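# Remove mat from pet tent, lay flat, tent upright

## Task

Pull the mat out of the pet tent and leave it lying flat on the tabletop; dropping it into place is allowed. At the end the tent must be standing with its floor corners resting on the table. Nothing may depend on the robot holding it there. Finally the grippers must release and withdraw.

## Robot and tools

Robot: two arms, left_arm and right_arm, each ending in a two-finger gripper. Base poses in the scene frame: left_arm at (-0.022, +0.315, 0) m, quat_wxyz (+0.995, 0, 0, +0.101); right_arm at (+0.021, -0.227, 0) m, quat_wxyz (+0.997, 0, 0, +0.076). The names are labels only and do not say which side of an image an arm appears on.

Scene frame: origin on the tabletop midway between the arms, +x out over the table, +z up, left_arm on the +y side. All positions are in metres and all quaternions are written w first (qw, qx, qy, qz). Gripper frame: fingers extend along its +z, and they open and close along its y. end_effector_position is the point between the pads, roughly 1 cm behind the fingertips. Reported hand positions may be slightly wrong, more so at long reach.

The row: every moving command uses rows of 16 numbers covering both arms, even when only one moves: left x, y, z, qw, qx, qy, qz, opening, then the same eight for right. x, y, z and the quaternion are an absolute target pose for that gripper in the scene frame. Opening runs from -1 (closed) to +1 (fully open, 0.093 m gap). To keep an arm still, resend its whole pose from the most recent result plus the wanted opening; to keep orientation, repeat the same quaternion in every row rather than copying a drifted reading.

execute_actions(actions): a list of up to 15 actions; each action is a table of up to 15 rows, one row per control step of 1/30 s. Short tables repeat their last row until 15 steps pass. An empty list just returns state and images. Each action is rejected for both arms if any target lies more than 0.6 m from that gripper's current position along any of its own axes; if the first action fails this against the latest reported state, or any action is malformed, nothing runs.

move(target, speed, blocking): target is one 16-number row (absolute poses). Each gripper travels a straight line toward its pose, both finishing together, over 0.5 to 10 s; paths longer than 10 s stop short. Rotation takes the shorter direction. speed is the path top speed in m/s, 0.002 to 0.5, default 0.25; rotation is capped at twice that in rad/s. Openings are applied at the start. Paths ignore obstacles and the other arm; grippers lag, wander and can overshoot speed, mostly near full extension. Faster motion and targets set deeper past a contact mean harder impacts and pushing. blocking=false returns after 0.5 s while motion continues; then use wait or stop before sending further moves or actions. The result adds a move: line with the outcome (done, off_target, moving, held, fault) and any limits (paced = the sent pose was clipped; held = a check blocked steps, after which the arm may jump fast), plus each gripper's distance to its pose. If only one arm is named, the other finished fine.

wait(seconds): 0 to 10; arms keep their last command, a running move carries on, and it returns early when the move ends. stop(): brakes a running move; it needs braking room and fingers keep moving. zoom_image(camera, region): region [x0, y0, x1, y1] in pixels of that camera's last image, top-left origin, at most 504 by 504. Cameras, each 504x504: cam_head_left, cam_head_right, cam_high, cam_left_wrist, cam_right_wrist (images come in that order). read_manual(section): returns only URDF licence text. finished_scene(scene): pass the current scene's number to end it; irreversible, and the goal must already hold and stay true. Replying with no tool call ends everything.

Controller behaviour: each step the commanded pose is clamped to within 70 mm and 16 degrees of the measured pose, then damped IK drives the joints, favouring position over orientation. Far targets may need several actions; after an action the arm coasts at most to its last clamped pose, so keep commanding the remainder. Joint friction can leave the gripper up to about 31 mm off, so tiny commands may not move it. Elbows never fully straighten. Hand target lines show where the controller is currently heading. A pose unreachable line means the clearance check altered or blocked that arm's command. Joint ranges (rad): waist -2.618 to 3.054, shoulder 0 to 3.142, elbow 0 to 3.142, wrist pitch -1.571 to 1.571, wrist yaw -1.571 to 1.571, wrist roll -2.094 to 2.094.

Gripping: grip_measured is the motor position on the same -1..+1 scale. Pads meet near -0.94; each mm of object width adds about 0.0208. Readings carry a fixed per-gripper bias up to about 0.02. Fingers stop on contact while the motor keeps going, so the reading barely reveals a grasp. Sending a value further below the object-width reading squeezes harder, up to roughly 50-62 N per pad (less on thin parts under about 5 mm); a rigid flat object settles within about 0.21 below. Keep sending the closing value to keep a hold. The last number in each arm's Joint positions list is the opening in metres, floored at zero.

Cautions: never let the arms collide or press on each other. Don't push, drop or knock rigid objects off the table (cloth is exempt). Avoid slams, slips and very hard pushes. Loose objects may occasionally be nudged by outside disturbances. Long holding heats motors: MOTOR HOT from 75 °C, a 10 s arm stop at 90 °C, and at 100 °C the arm goes limp and falls until cooled; FAULT lines report stops. The simulation keeps running while you compose replies, with arms holding their last command. Finish by opening the grippers and moving them away from the tent and mat.

Each tool is called after "Request:" as name(argument=value, ...) on one line, values as JSON.

## Session

Request:
execute_actions(actions=[])

Scene clock: 0.00 s.
left_arm: end_effector_position=(+0.3411, +0.3973, +0.4130) grip_measured=+1.000 end_effector_quat_wxyz=(+0.712, -0.082, +0.693, +0.081) | right_arm: end_effector_position=(+0.3895, -0.1689, +0.4138) grip_measured=+1.000 end_effector_quat_wxyz=(+0.715, -0.055, +0.695, +0.052)
Joint positions: left_arm=[ 0.017  1.041  1.063  0.005 -0.013 -0.003  0.093] | right_arm=[ 0.011  1.043  1.064  0.008  0.012 -0.007  0.093]
Joint velocities: left_arm=[-0.002  0.002 -0.017  0.007  0.007  0.022  0.   ] | right_arm=[-0.002  0.012 -0.017  0.022  0.066  0.007  0.   ]
Hand target (left_arm): +0.341, +0.397, +0.413; +0.712, -0.082, +0.693, +0.081
Hand target (right_arm): +0.390, -0.169, +0.414; +0.715, -0.055, +0.695, +0.052

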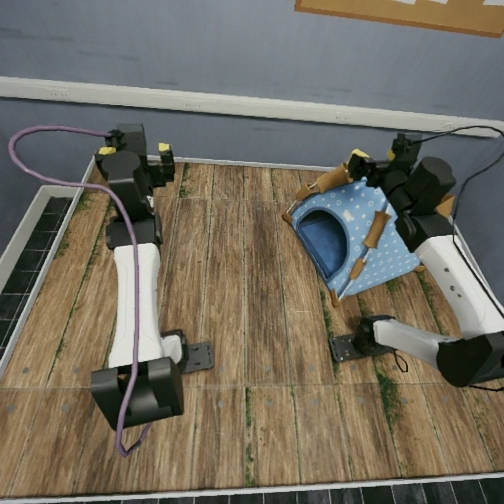

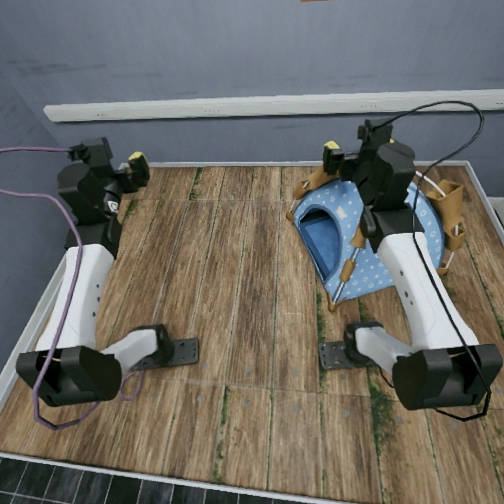

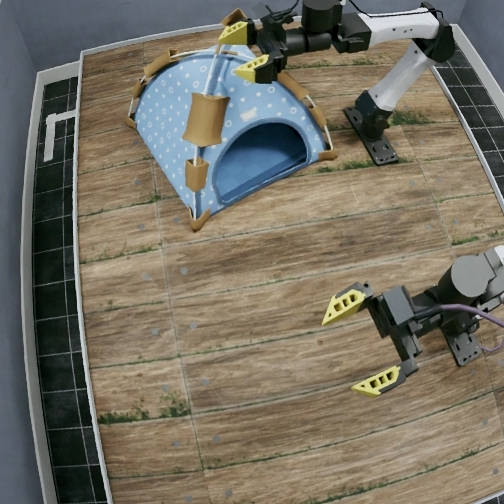

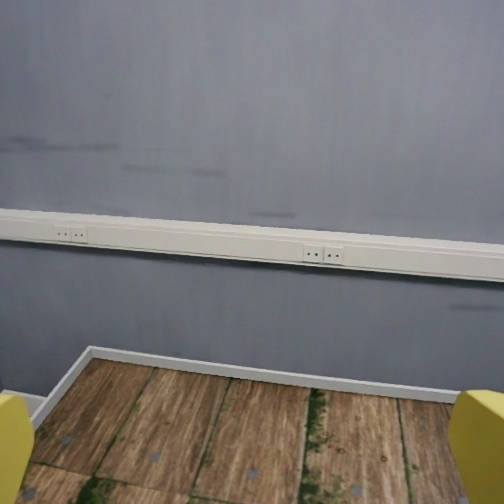

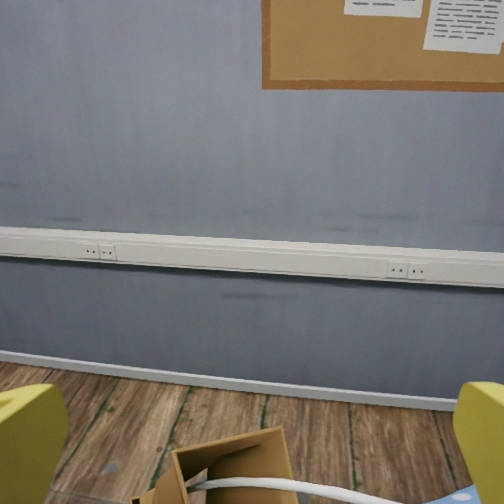

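Request:
move(target=[0.33,0.15,0.15,0.354,0.612,0.612,-0.354,1,0.3895,-0.1689,0.4138,0.715,-0.055,0.695,0.052,1], speed=0.4)

Request:
zoom_image(camera="cam_high", region=[150,60,400,310])

Scene clock: 8.87 s.
left_arm: end_effector_position=(+0.3370, +0.1504, +0.1427) grip_measured=+1.000 end_effector_quat_wxyz=(+0.350, +0.611, +0.614, -0.357) | right_arm: end_effector_position=(+0.3895, -0.1689, +0.4152) grip_measured=+1.000 end_effector_quat_wxyz=(+0.717, -0.054, +0.693, +0.052)
Joint positions: left_arm=[-0.252  1.92   1.436 -1.012  1.045  1.472  0.093] | right_arm=[ 0.011  1.043  1.064  0.013  0.012 -0.007  0.093]
Joint velocities: left_arm=[-0.012 -0.007  0.017  0.022  0.022 -0.066  0.   ] | right_arm=[ 0.002  0.007 -0.012 -0.022  0.007 -0.022  0.   ]
Hand target (left_arm): +0.341, +0.149, +0.143; +0.349, +0.616, +0.611, -0.354
Hand target (right_arm): +0.390, -0.169, +0.414; +0.715, -0.055, +0.695, +0.052
Off the commanded pose (left_arm): 0.010 m, 1 deg.
Off the commanded pose (right_arm): 0.001 m, 0 deg.
move: done

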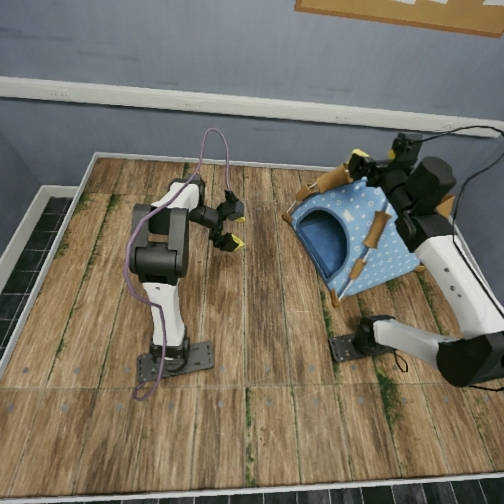

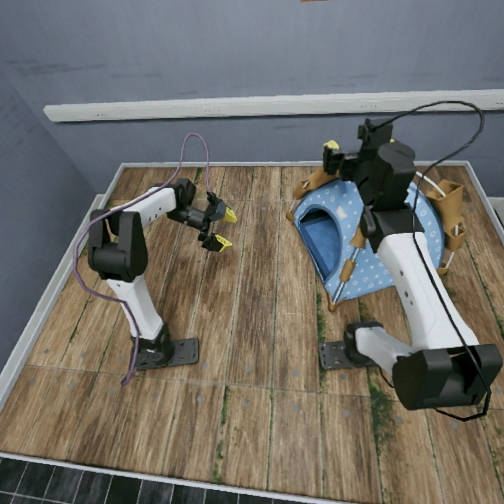

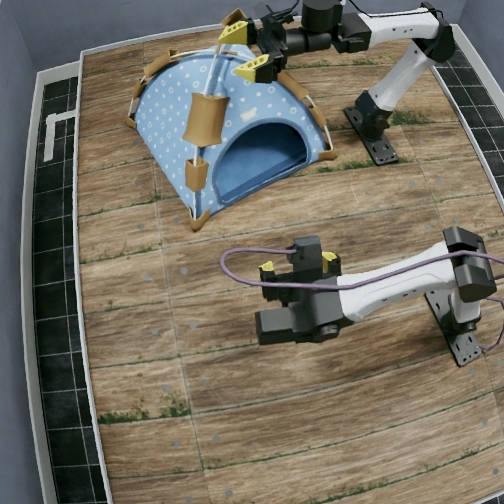

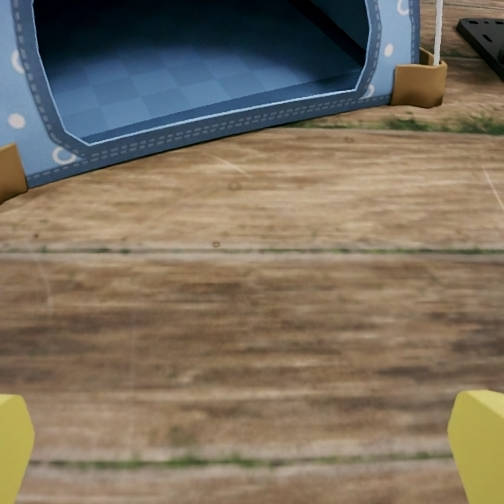

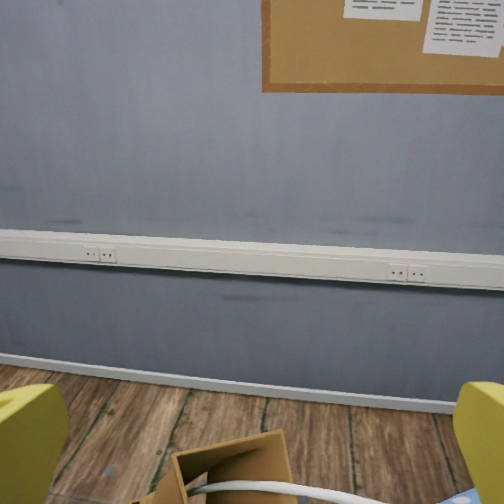

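Region (150, 60, 400, 310) of cam_high's 504x504 image, scaled by 2.016, with more detail than that image has.

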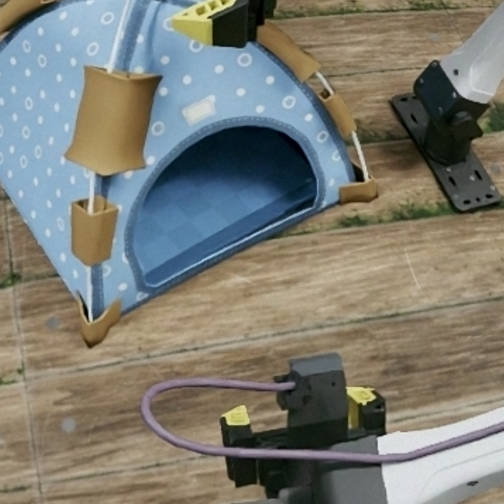

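Request:
move(target=[0.35,-0.04,0.09,0.271,0.653,0.653,-0.271,1,0.3895,-0.1689,0.4138,0.715,-0.055,0.695,0.052,1])

Scene clock: 12.37 s.
left_arm: end_effector_position=(+0.3442, -0.0399, +0.0907) grip_measured=+1.000 end_effector_quat_wxyz=(+0.268, +0.652, +0.651, -0.282) | right_arm: end_effector_position=(+0.3895, -0.1689, +0.4157) grip_measured=+1.000 end_effector_quat_wxyz=(+0.718, -0.054, +0.692, +0.052)
Joint positions: left_arm=[-0.766  2.125  1.627 -0.588  0.662  0.839  0.093] | right_arm=[ 0.011  1.043  1.064  0.015  0.012 -0.007  0.093]
Joint velocities: left_arm=[-0.002 -0.007 -0.002  0.066 -0.037 -0.022  0.   ] | right_arm=[ 0.017 -0.022 -0.022 -0.022  0.022 -0.081  0.   ]
Hand target (left_arm): +0.354, -0.042, +0.094; +0.278, +0.649, +0.653, -0.275
Hand target (right_arm): +0.390, -0.169, +0.414; +0.715, -0.055, +0.695, +0.052
Off the commanded pose (left_arm): 0.006 m, 1 deg.
Off the commanded pose (right_arm): 0.002 m, 1 deg.
move: done

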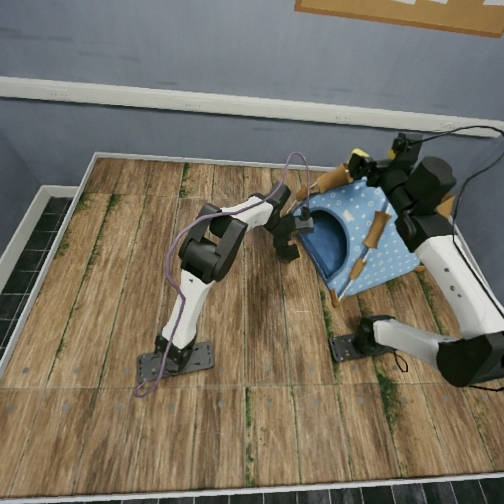

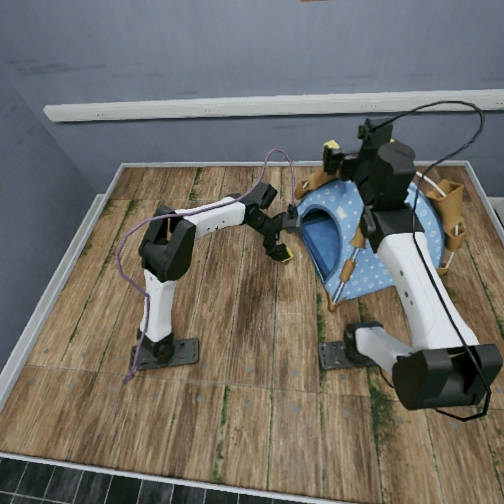

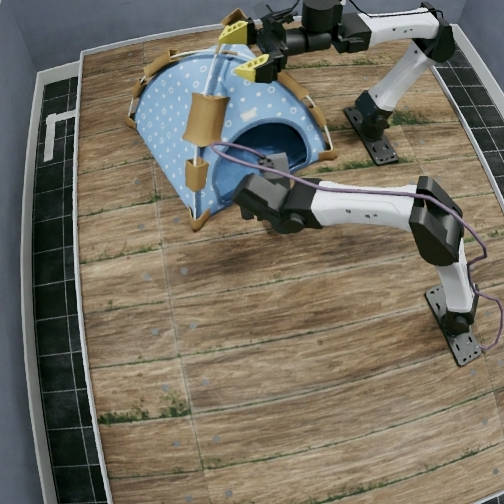

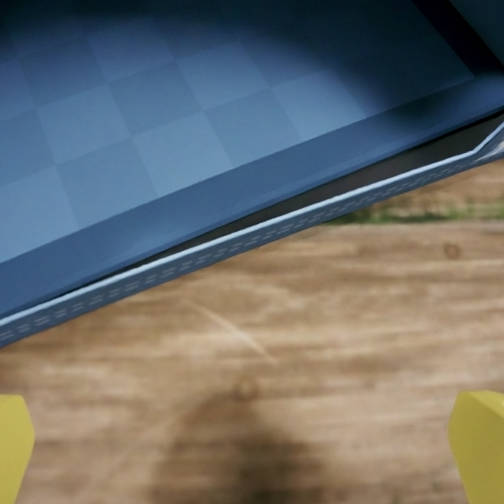

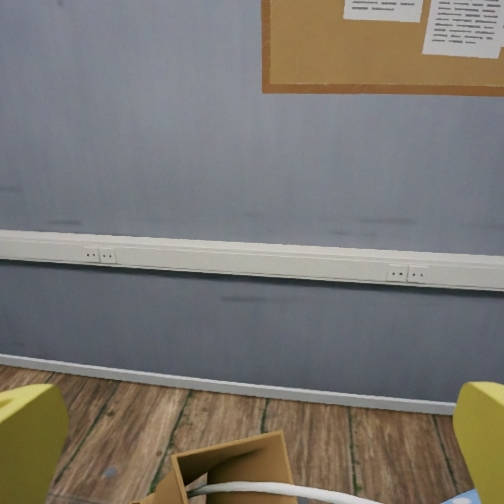

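Request:
move(target=[0.33,-0.1,0.09,0.049,-0.185,0.948,-0.255,-0.1,0.3895,-0.1689,0.4138,0.715,-0.055,0.695,0.052,1], speed=0.4)

Request:
zoom_image(camera="cam_head_left", region=[240,170,400,330])

Scene clock: 21.37 s.
left_arm: end_effector_position=(+0.3283, -0.0961, +0.0895) grip_measured=-0.098 end_effector_quat_wxyz=(+0.044, -0.184, +0.947, -0.258) | right_arm: end_effector_position=(+0.3895, -0.1690, +0.4162) grip_measured=+1.000 end_effector_quat_wxyz=(+0.719, -0.054, +0.691, +0.052)
Joint positions: left_arm=[-1.003  2.198  1.849 -0.729  0.201 -1.236  0.04 ] | right_arm=[ 0.011  1.043  1.064  0.017  0.012 -0.007  0.093]
Joint velocities: left_arm=[-0.007 -0.002 -0.007 -0.037  0.022 -0.095  0.   ] | right_arm=[-0.007 -0.007 -0.002 -0.066  0.037 -0.081  0.   ]
Hand target (left_arm): +0.330, -0.101, +0.092; +0.048, -0.185, +0.947, -0.259
Hand target (right_arm): +0.390, -0.169, +0.414; +0.715, -0.055, +0.695, +0.052
Off the commanded pose (left_arm): 0.004 m, 1 deg.
Off the commanded pose (right_arm): 0.002 m, 1 deg.
move: done

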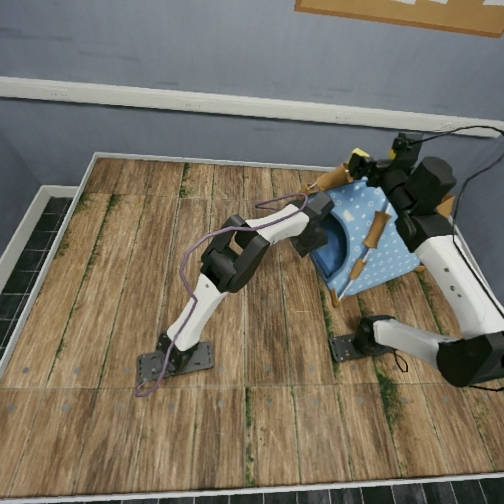

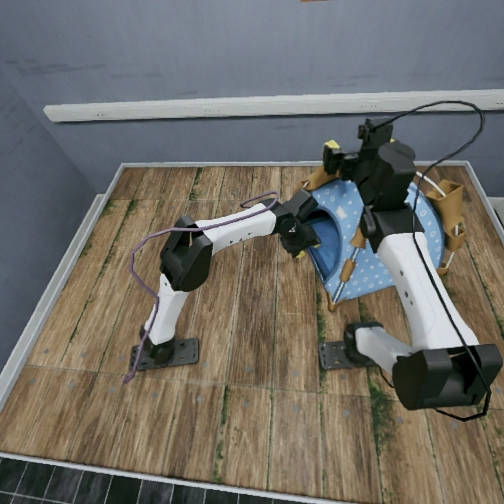

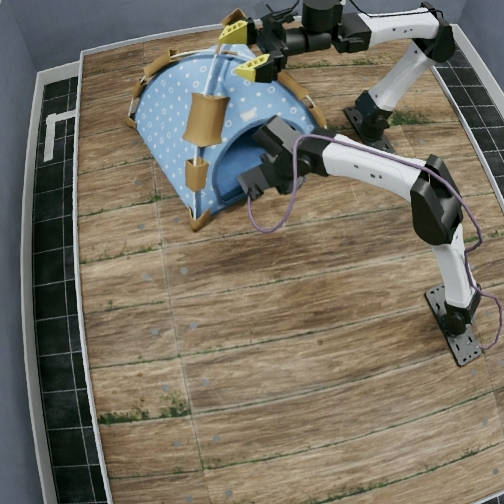

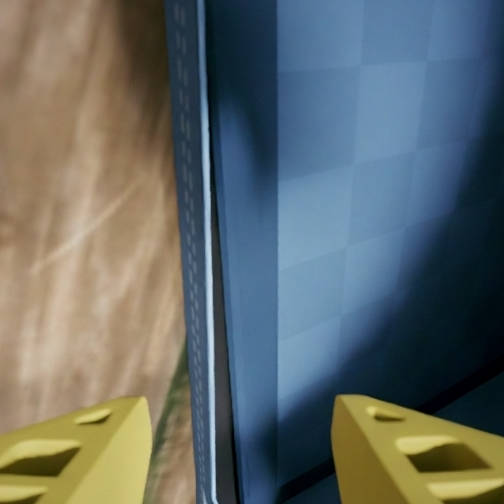

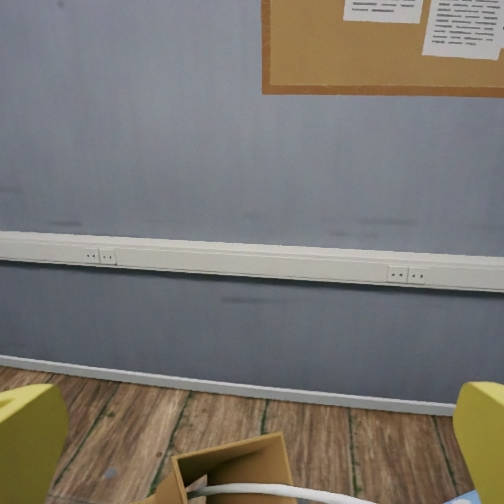

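Region (240, 170, 400, 330) of cam_head_left's 504x504 image, scaled by 3.150, with more detail than that image has.

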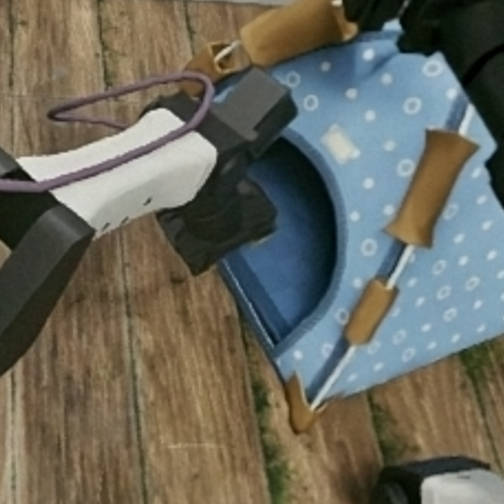

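Request:
move(target=[0.311,-0.16,0.065,0.049,-0.185,0.948,-0.255,-0.1,0.3895,-0.1689,0.4138,0.715,-0.055,0.695,0.052,1], speed=0.1)

Request:
move(target=[0.311,-0.16,0.025,0.049,-0.185,0.948,-0.255,-0.1,0.3895,-0.1689,0.4138,0.715,-0.055,0.695,0.052,1], speed=0.05)

Scene clock: 26.13 s.
left_arm: end_effector_position=(+0.3080, -0.1569, +0.0618) grip_measured=-0.098 end_effector_quat_wxyz=(+0.042, -0.182, +0.949, -0.253) | right_arm: end_effector_position=(+0.3895, -0.1690, +0.4166) grip_measured=+1.000 end_effector_quat_wxyz=(+0.719, -0.054, +0.691, +0.052)
Joint positions: left_arm=[-1.118  2.367  2.027 -0.73   0.147 -1.333  0.04 ] | right_arm=[ 0.011  1.043  1.064  0.019  0.012 -0.007  0.093]
Joint velocities: left_arm=[-0.012 -0.002  0.002 -0.022 -0.051 -0.007 -0.   ] | right_arm=[-0.002  0.012 -0.002 -0.051  0.11  -0.037  0.   ]
Hand target (left_arm): +0.312, -0.161, +0.065; +0.048, -0.185, +0.947, -0.257
Hand target (right_arm): +0.390, -0.169, +0.414; +0.715, -0.055, +0.695, +0.052
Off the commanded pose (left_arm): 0.005 m, 1 deg.
Off the commanded pose (right_arm): 0.003 m, 1 deg.
move: done

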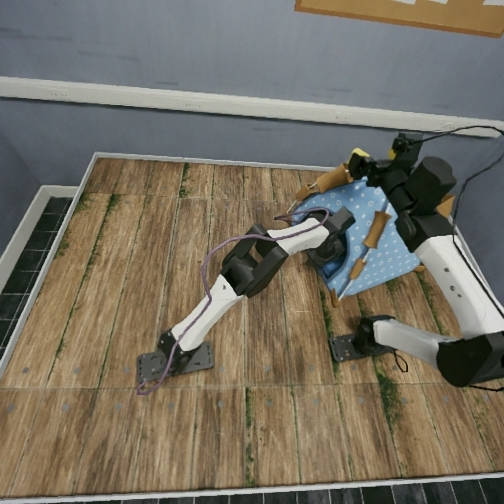

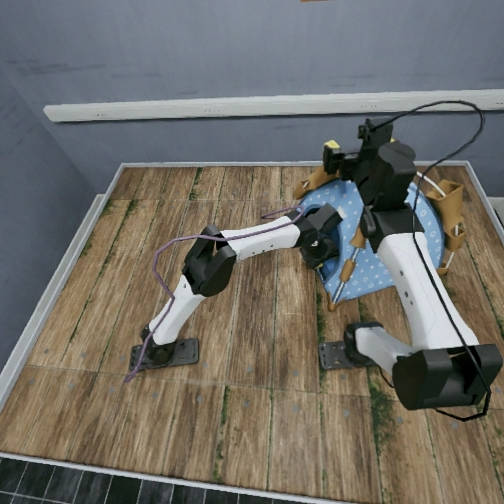

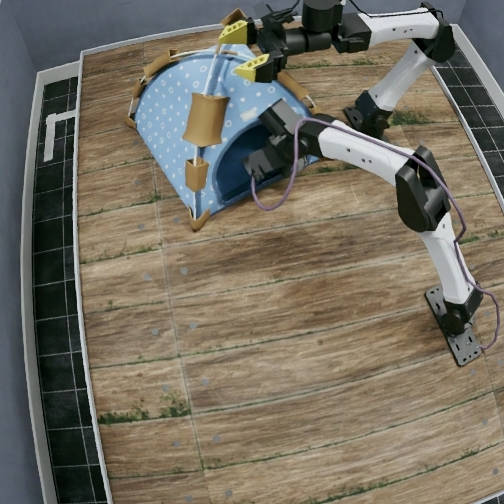

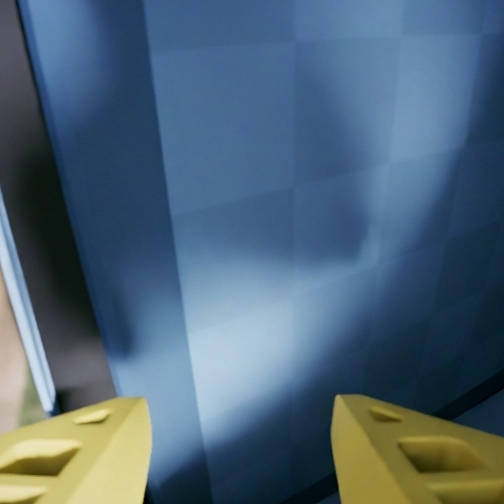

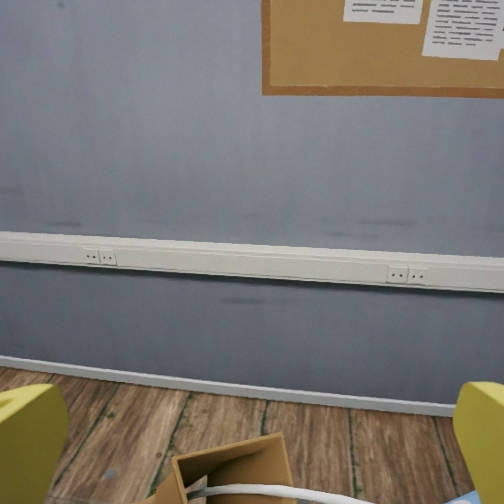

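Scene clock: 27.20 s.
left_arm: end_effector_position=(+0.3148, -0.1657, +0.0504) grip_measured=-0.099 end_effector_quat_wxyz=(+0.054, -0.179, +0.942, -0.277) | right_arm: end_effector_position=(+0.3894, -0.1690, +0.4169) grip_measured=+1.000 end_effector_quat_wxyz=(+0.720, -0.054, +0.690, +0.052)
Joint positions: left_arm=[-1.119  2.378  1.973 -0.611  0.146 -1.335  0.04 ] | right_arm=[ 0.011  1.043  1.064  0.02   0.012 -0.007  0.093]
Joint velocities: left_arm=[ 0.007  0.002 -0.017 -0.066  0.022 -0.037 -0.002] | right_arm=[ 0.012  0.017  0.002  0.007 -0.022  0.066  0.   ]
Hand target (left_arm): +0.311, -0.160, +0.026; +0.049, -0.185, +0.948, -0.255
Hand target (right_arm): +0.390, -0.169, +0.414; +0.715, -0.055, +0.695, +0.052
Off the commanded pose (left_arm): 0.026 m, 3 deg.
Off the commanded pose (right_arm): 0.003 m, 1 deg.
move: off_target (left_arm)

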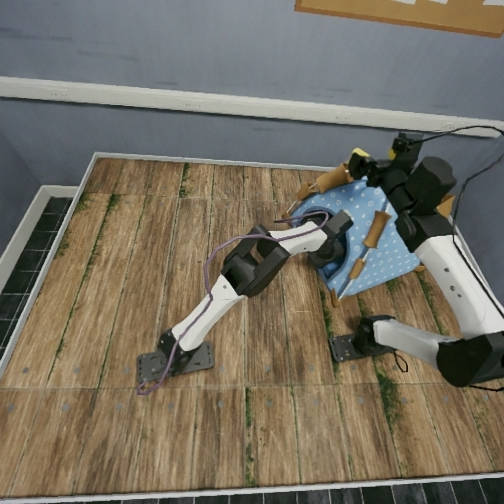

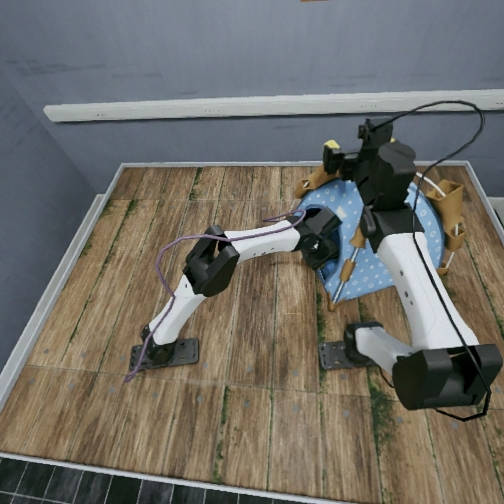

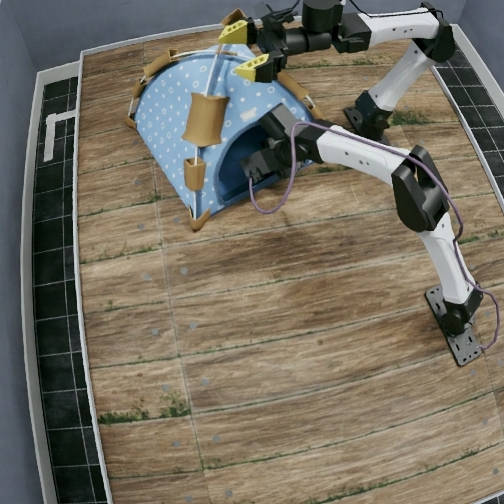

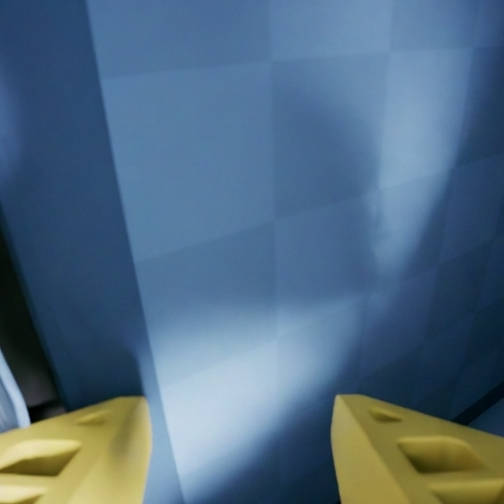

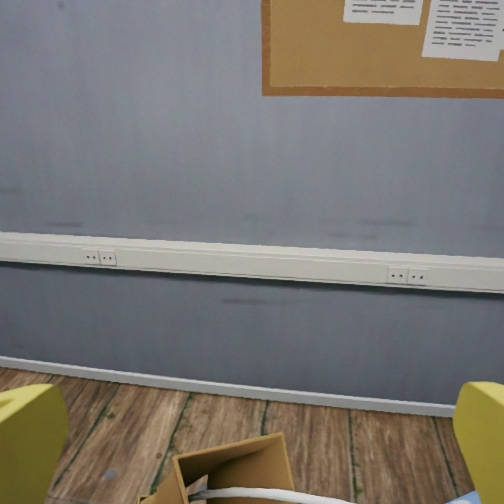

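Request:
move(target=[0.305,-0.145,0.075,0.049,-0.185,0.948,-0.255,0.3,0.3895,-0.1689,0.4138,0.715,-0.055,0.695,0.052,1], speed=0.05)

Request:
move(target=[0.303,-0.142,0.03,0.049,-0.185,0.948,-0.255,0.3,0.3895,-0.1689,0.4138,0.715,-0.055,0.695,0.052,1], speed=0.05)

Scene clock: 31.67 s.
left_arm: end_effector_position=(+0.3041, -0.1516, +0.0681) grip_measured=+0.298 end_effector_quat_wxyz=(+0.044, -0.182, +0.948, -0.257) | right_arm: end_effector_position=(+0.3894, -0.1690, +0.4171) grip_measured=+1.000 end_effector_quat_wxyz=(+0.720, -0.054, +0.690, +0.052)
Joint positions: left_arm=[-1.119  2.324  1.973 -0.711  0.146 -1.335  0.06 ] | right_arm=[ 0.011  1.043  1.064  0.021  0.012 -0.007  0.093]
Joint velocities: left_arm=[-0.012 -0.002 -0.027 -0.051  0.037 -0.037  0.   ] | right_arm=[-0.007  0.002 -0.007  0.037  0.007 -0.022  0.   ]
Hand target (left_arm): +0.305, -0.145, +0.074; +0.049, -0.185, +0.948, -0.254
Hand target (right_arm): +0.390, -0.169, +0.414; +0.715, -0.055, +0.695, +0.052
Off the commanded pose (left_arm): 0.010 m, 1 deg.
Off the commanded pose (right_arm): 0.003 m, 1 deg.
move: done

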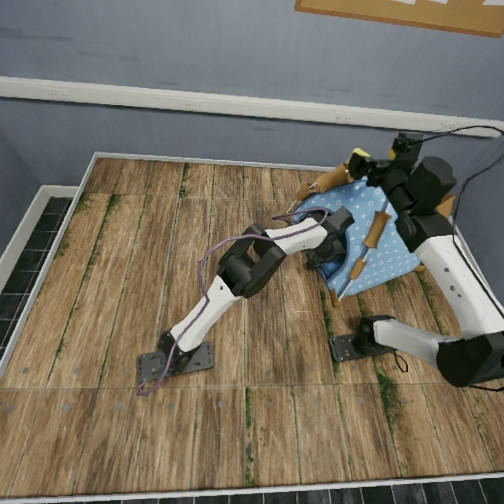

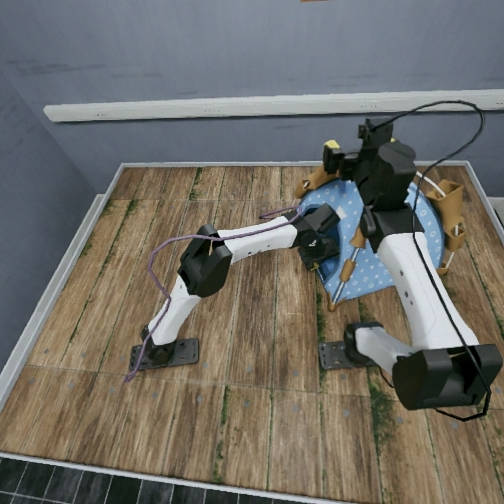

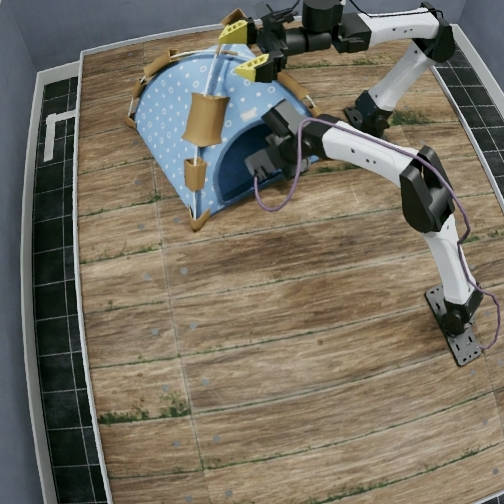

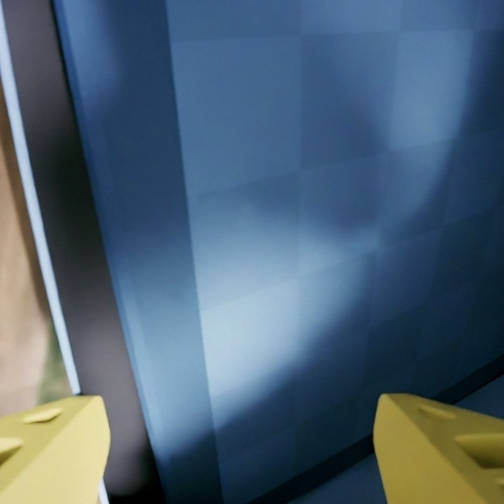

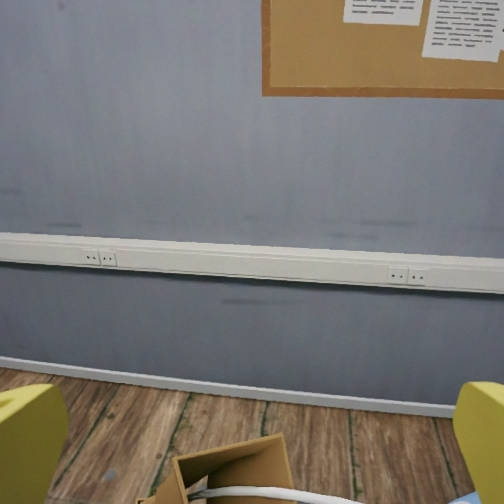

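Scene clock: 32.77 s.
left_arm: end_effector_position=(+0.3065, -0.1560, +0.0454) grip_measured=+0.298 end_effector_quat_wxyz=(+0.052, -0.179, +0.942, -0.280) | right_arm: end_effector_position=(+0.3894, -0.1690, +0.4173) grip_measured=+1.000 end_effector_quat_wxyz=(+0.720, -0.054, +0.689, +0.052)
Joint positions: left_arm=[-1.118  2.322  1.853 -0.542  0.153 -1.335  0.06 ] | right_arm=[ 0.011  1.043  1.064  0.022  0.012 -0.007  0.093]
Joint velocities: left_arm=[-0.002  0.002 -0.002  0.007 -0.051 -0.037  0.001] | right_arm=[-0.012  0.027 -0.007 -0.037 -0.022 -0.051  0.   ]
Hand target (left_arm): +0.303, -0.143, +0.030; +0.049, -0.185, +0.948, -0.255
Hand target (right_arm): +0.390, -0.169, +0.414; +0.715, -0.055, +0.695, +0.052
Off the commanded pose (left_arm): 0.021 m, 3 deg.
Off the commanded pose (right_arm): 0.004 m, 1 deg.
move: off_target (left_arm)

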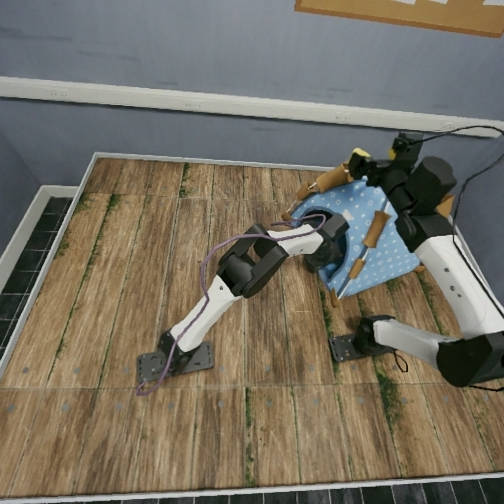

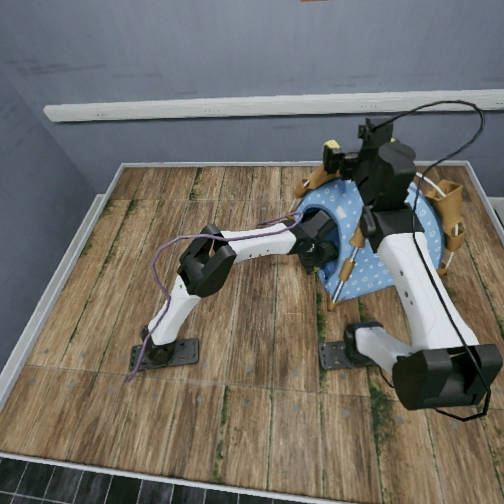

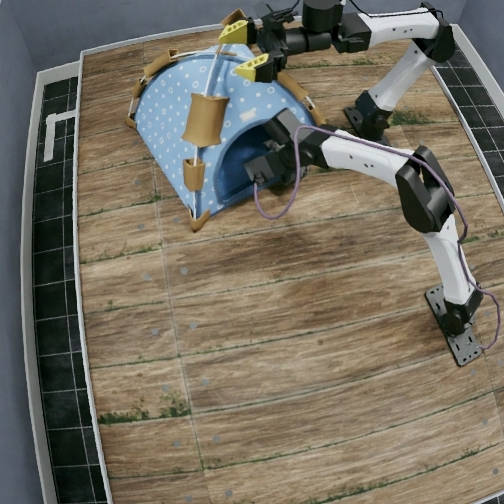

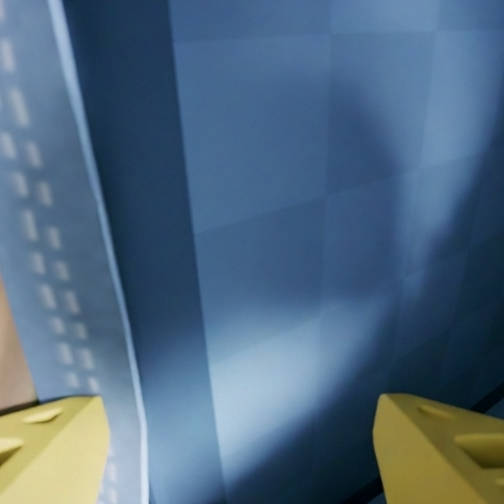

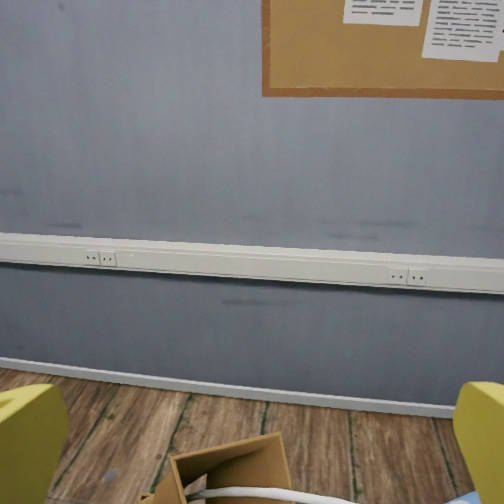

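Request:
move(target=[0.305,-0.15,0.085,0.049,-0.185,0.948,-0.255,-0.1,0.3895,-0.1689,0.4138,0.715,-0.055,0.695,0.052,1], speed=0.08)

Request:
move(target=[0.305,-0.152,0.055,0.049,-0.185,0.948,-0.255,-0.1,0.3895,-0.1689,0.4138,0.715,-0.055,0.695,0.052,1], speed=0.05)

Request:
move(target=[0.30,-0.14,0.03,0.049,-0.185,0.948,-0.255,0.1,0.3895,-0.1689,0.4138,0.715,-0.055,0.695,0.052,1], speed=0.05)

Scene clock: 39.03 s.
left_arm: end_effector_position=(+0.3005, -0.1455, +0.0676) grip_measured=-0.098 end_effector_quat_wxyz=(+0.038, -0.185, +0.952, -0.242) | right_arm: end_effector_position=(+0.3894, -0.1690, +0.4175) grip_measured=+1.000 end_effector_quat_wxyz=(+0.721, -0.054, +0.689, +0.052)
Joint positions: left_arm=[-1.118  2.322  1.983 -0.756  0.143 -1.335  0.04 ] | right_arm=[ 0.011  1.043  1.064  0.023  0.012 -0.007  0.093]
Joint velocities: left_arm=[-0.007 -0.007 -0.027 -0.095 -0.037  0.066 -0.   ] | right_arm=[-0.007 -0.007 -0.002 -0.022 -0.066 -0.095  0.   ]
Hand target (left_arm): +0.304, -0.149, +0.085; +0.049, -0.185, +0.948, -0.255
Hand target (right_arm): +0.390, -0.169, +0.414; +0.715, -0.055, +0.695, +0.052
Off the commanded pose (left_arm): 0.019 m, 2 deg.
Off the commanded pose (right_arm): 0.004 m, 1 deg.
move: off_target (left_arm)

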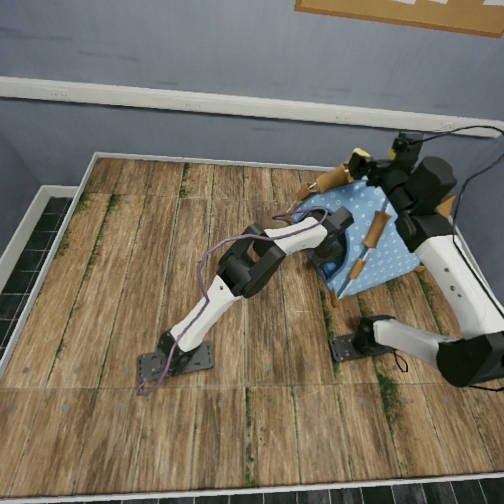

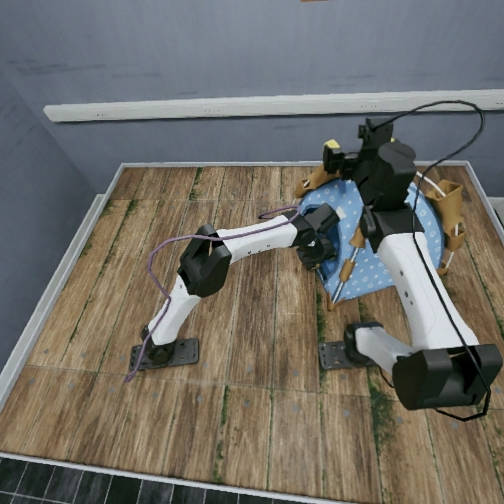

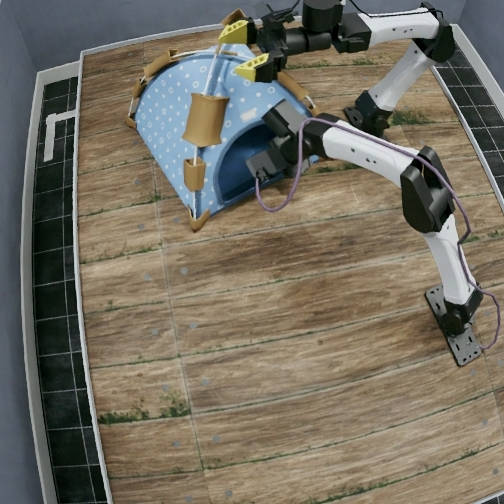

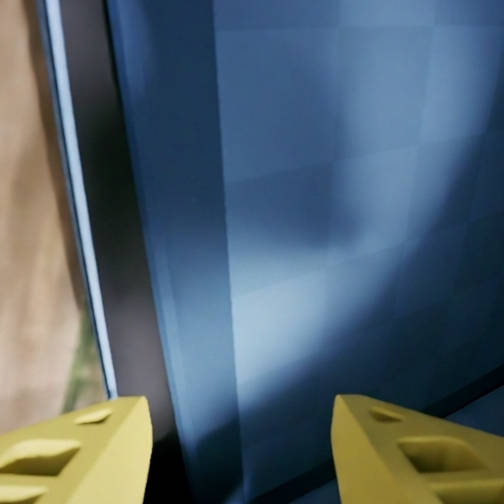

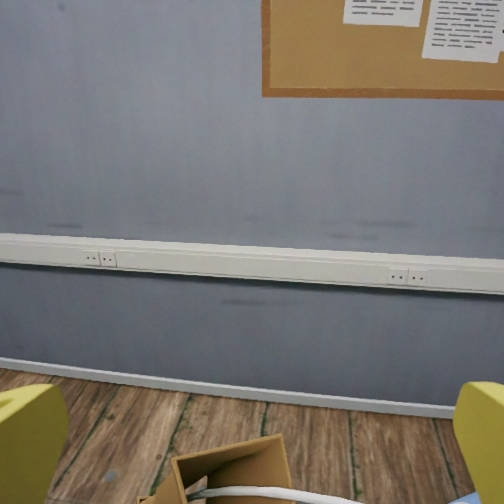

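Scene clock: 39.77 s.
left_arm: end_effector_position=(+0.3058, -0.1524, +0.0672) grip_measured=-0.098 end_effector_quat_wxyz=(+0.048, -0.183, +0.947, -0.261) | right_arm: end_effector_position=(+0.3894, -0.1690, +0.4176) grip_measured=+1.000 end_effector_quat_wxyz=(+0.721, -0.054, +0.689, +0.052)
Joint positions: left_arm=[-1.118  2.322  1.962 -0.69   0.143 -1.335  0.04 ] | right_arm=[ 0.011  1.043  1.064  0.023  0.012 -0.007  0.093]
Joint velocities: left_arm=[ 0.002  0.002 -0.002  0.095 -0.007  0.007  0.001] | right_arm=[-0.002 -0.012 -0.002 -0.022 -0.037  0.022  0.   ]
Hand target (left_arm): +0.305, -0.152, +0.055; +0.049, -0.185, +0.948, -0.255
Hand target (right_arm): +0.390, -0.169, +0.414; +0.715, -0.055, +0.695, +0.052
Off the commanded pose (left_arm): 0.012 m, 1 deg.
Off the commanded pose (right_arm): 0.004 m, 1 deg.
move: off_target (left_arm)

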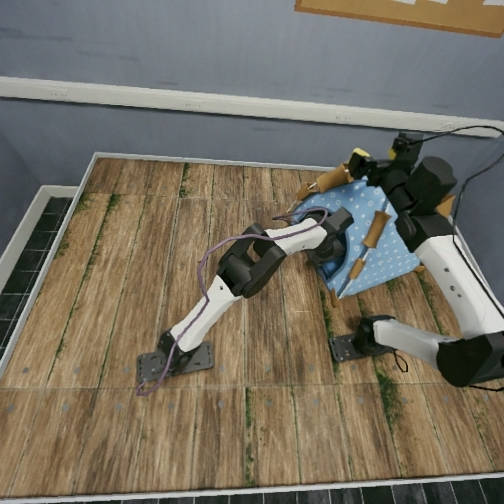

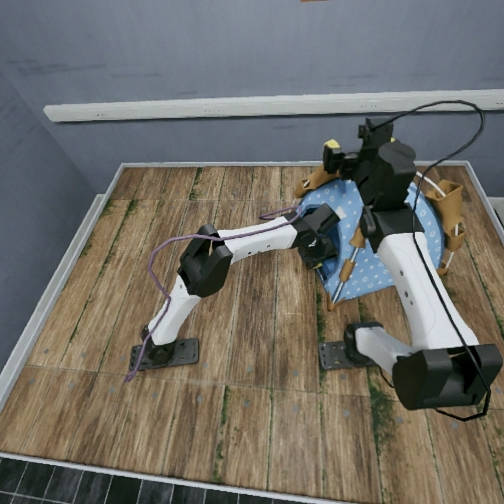

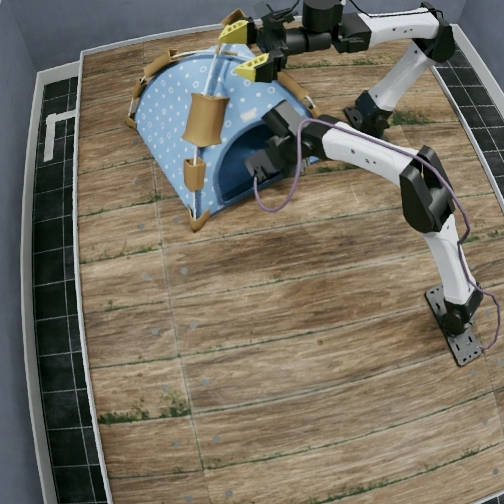

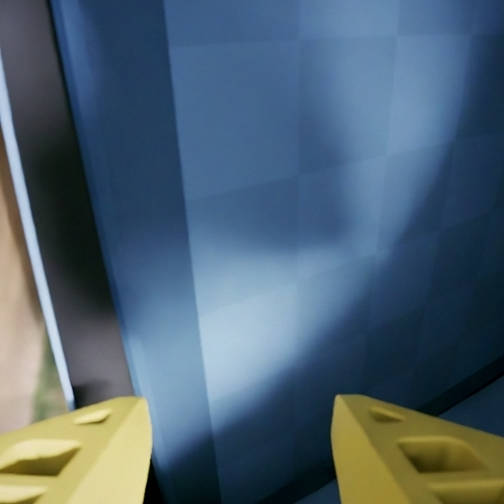

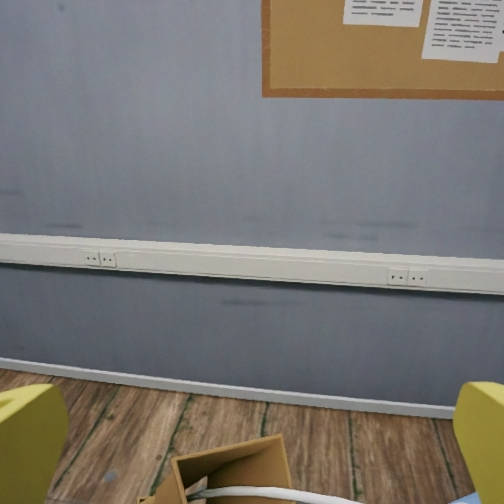

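Scene clock: 40.87 s.
left_arm: end_effector_position=(+0.3085, -0.1593, +0.0504) grip_measured=+0.098 end_effector_quat_wxyz=(+0.058, -0.176, +0.938, -0.294) | right_arm: end_effector_position=(+0.3894, -0.1690, +0.4179) grip_measured=+1.000 end_effector_quat_wxyz=(+0.721, -0.054, +0.689, +0.052)
Joint positions: left_arm=[-1.118  2.311  1.837 -0.506  0.155 -1.335  0.05 ] | right_arm=[ 0.011  1.043  1.064  0.024  0.012 -0.007  0.093]
Joint velocities: left_arm=[ 0.007 -0.007 -0.002  0.022 -0.037  0.022 -0.001] | right_arm=[-0.007 -0.017  0.017 -0.037  0.007 -0.022  0.   ]
Hand target (left_arm): +0.301, -0.141, +0.030; +0.049, -0.185, +0.948, -0.255
Hand target (right_arm): +0.390, -0.169, +0.414; +0.715, -0.055, +0.695, +0.052
Off the commanded pose (left_arm): 0.029 m, 5 deg.
Off the commanded pose (right_arm): 0.004 m, 1 deg.
move: off_target (left_arm)

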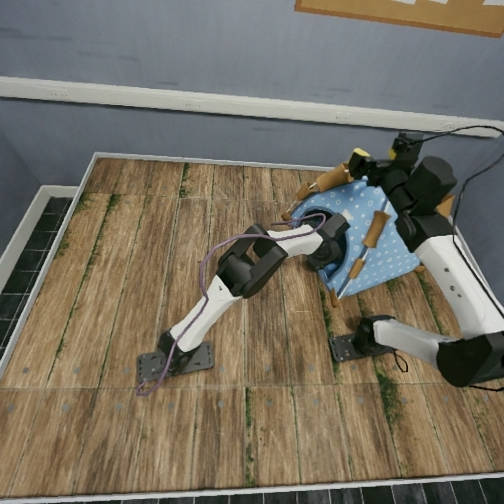

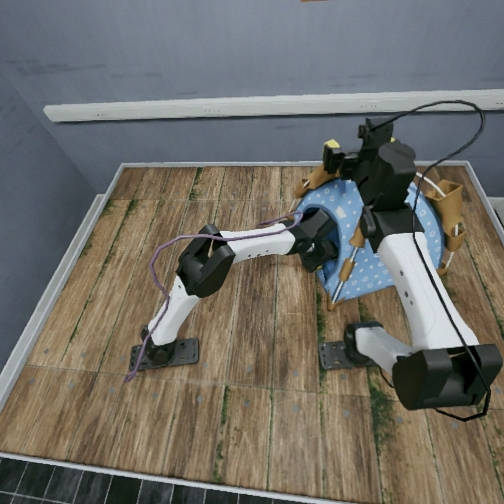

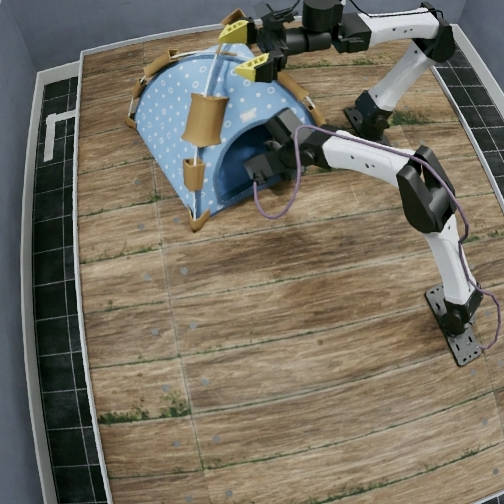

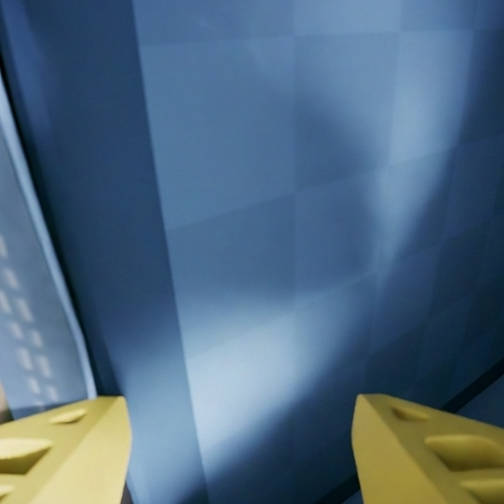

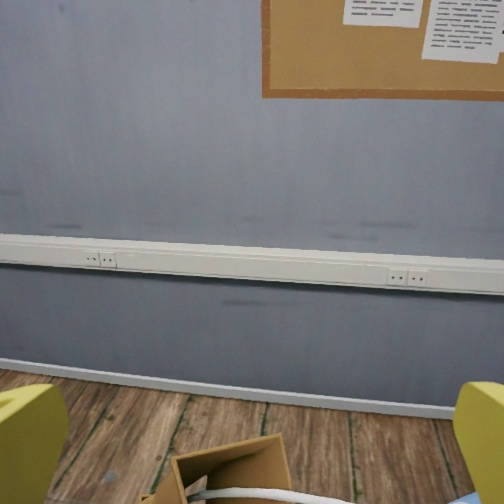

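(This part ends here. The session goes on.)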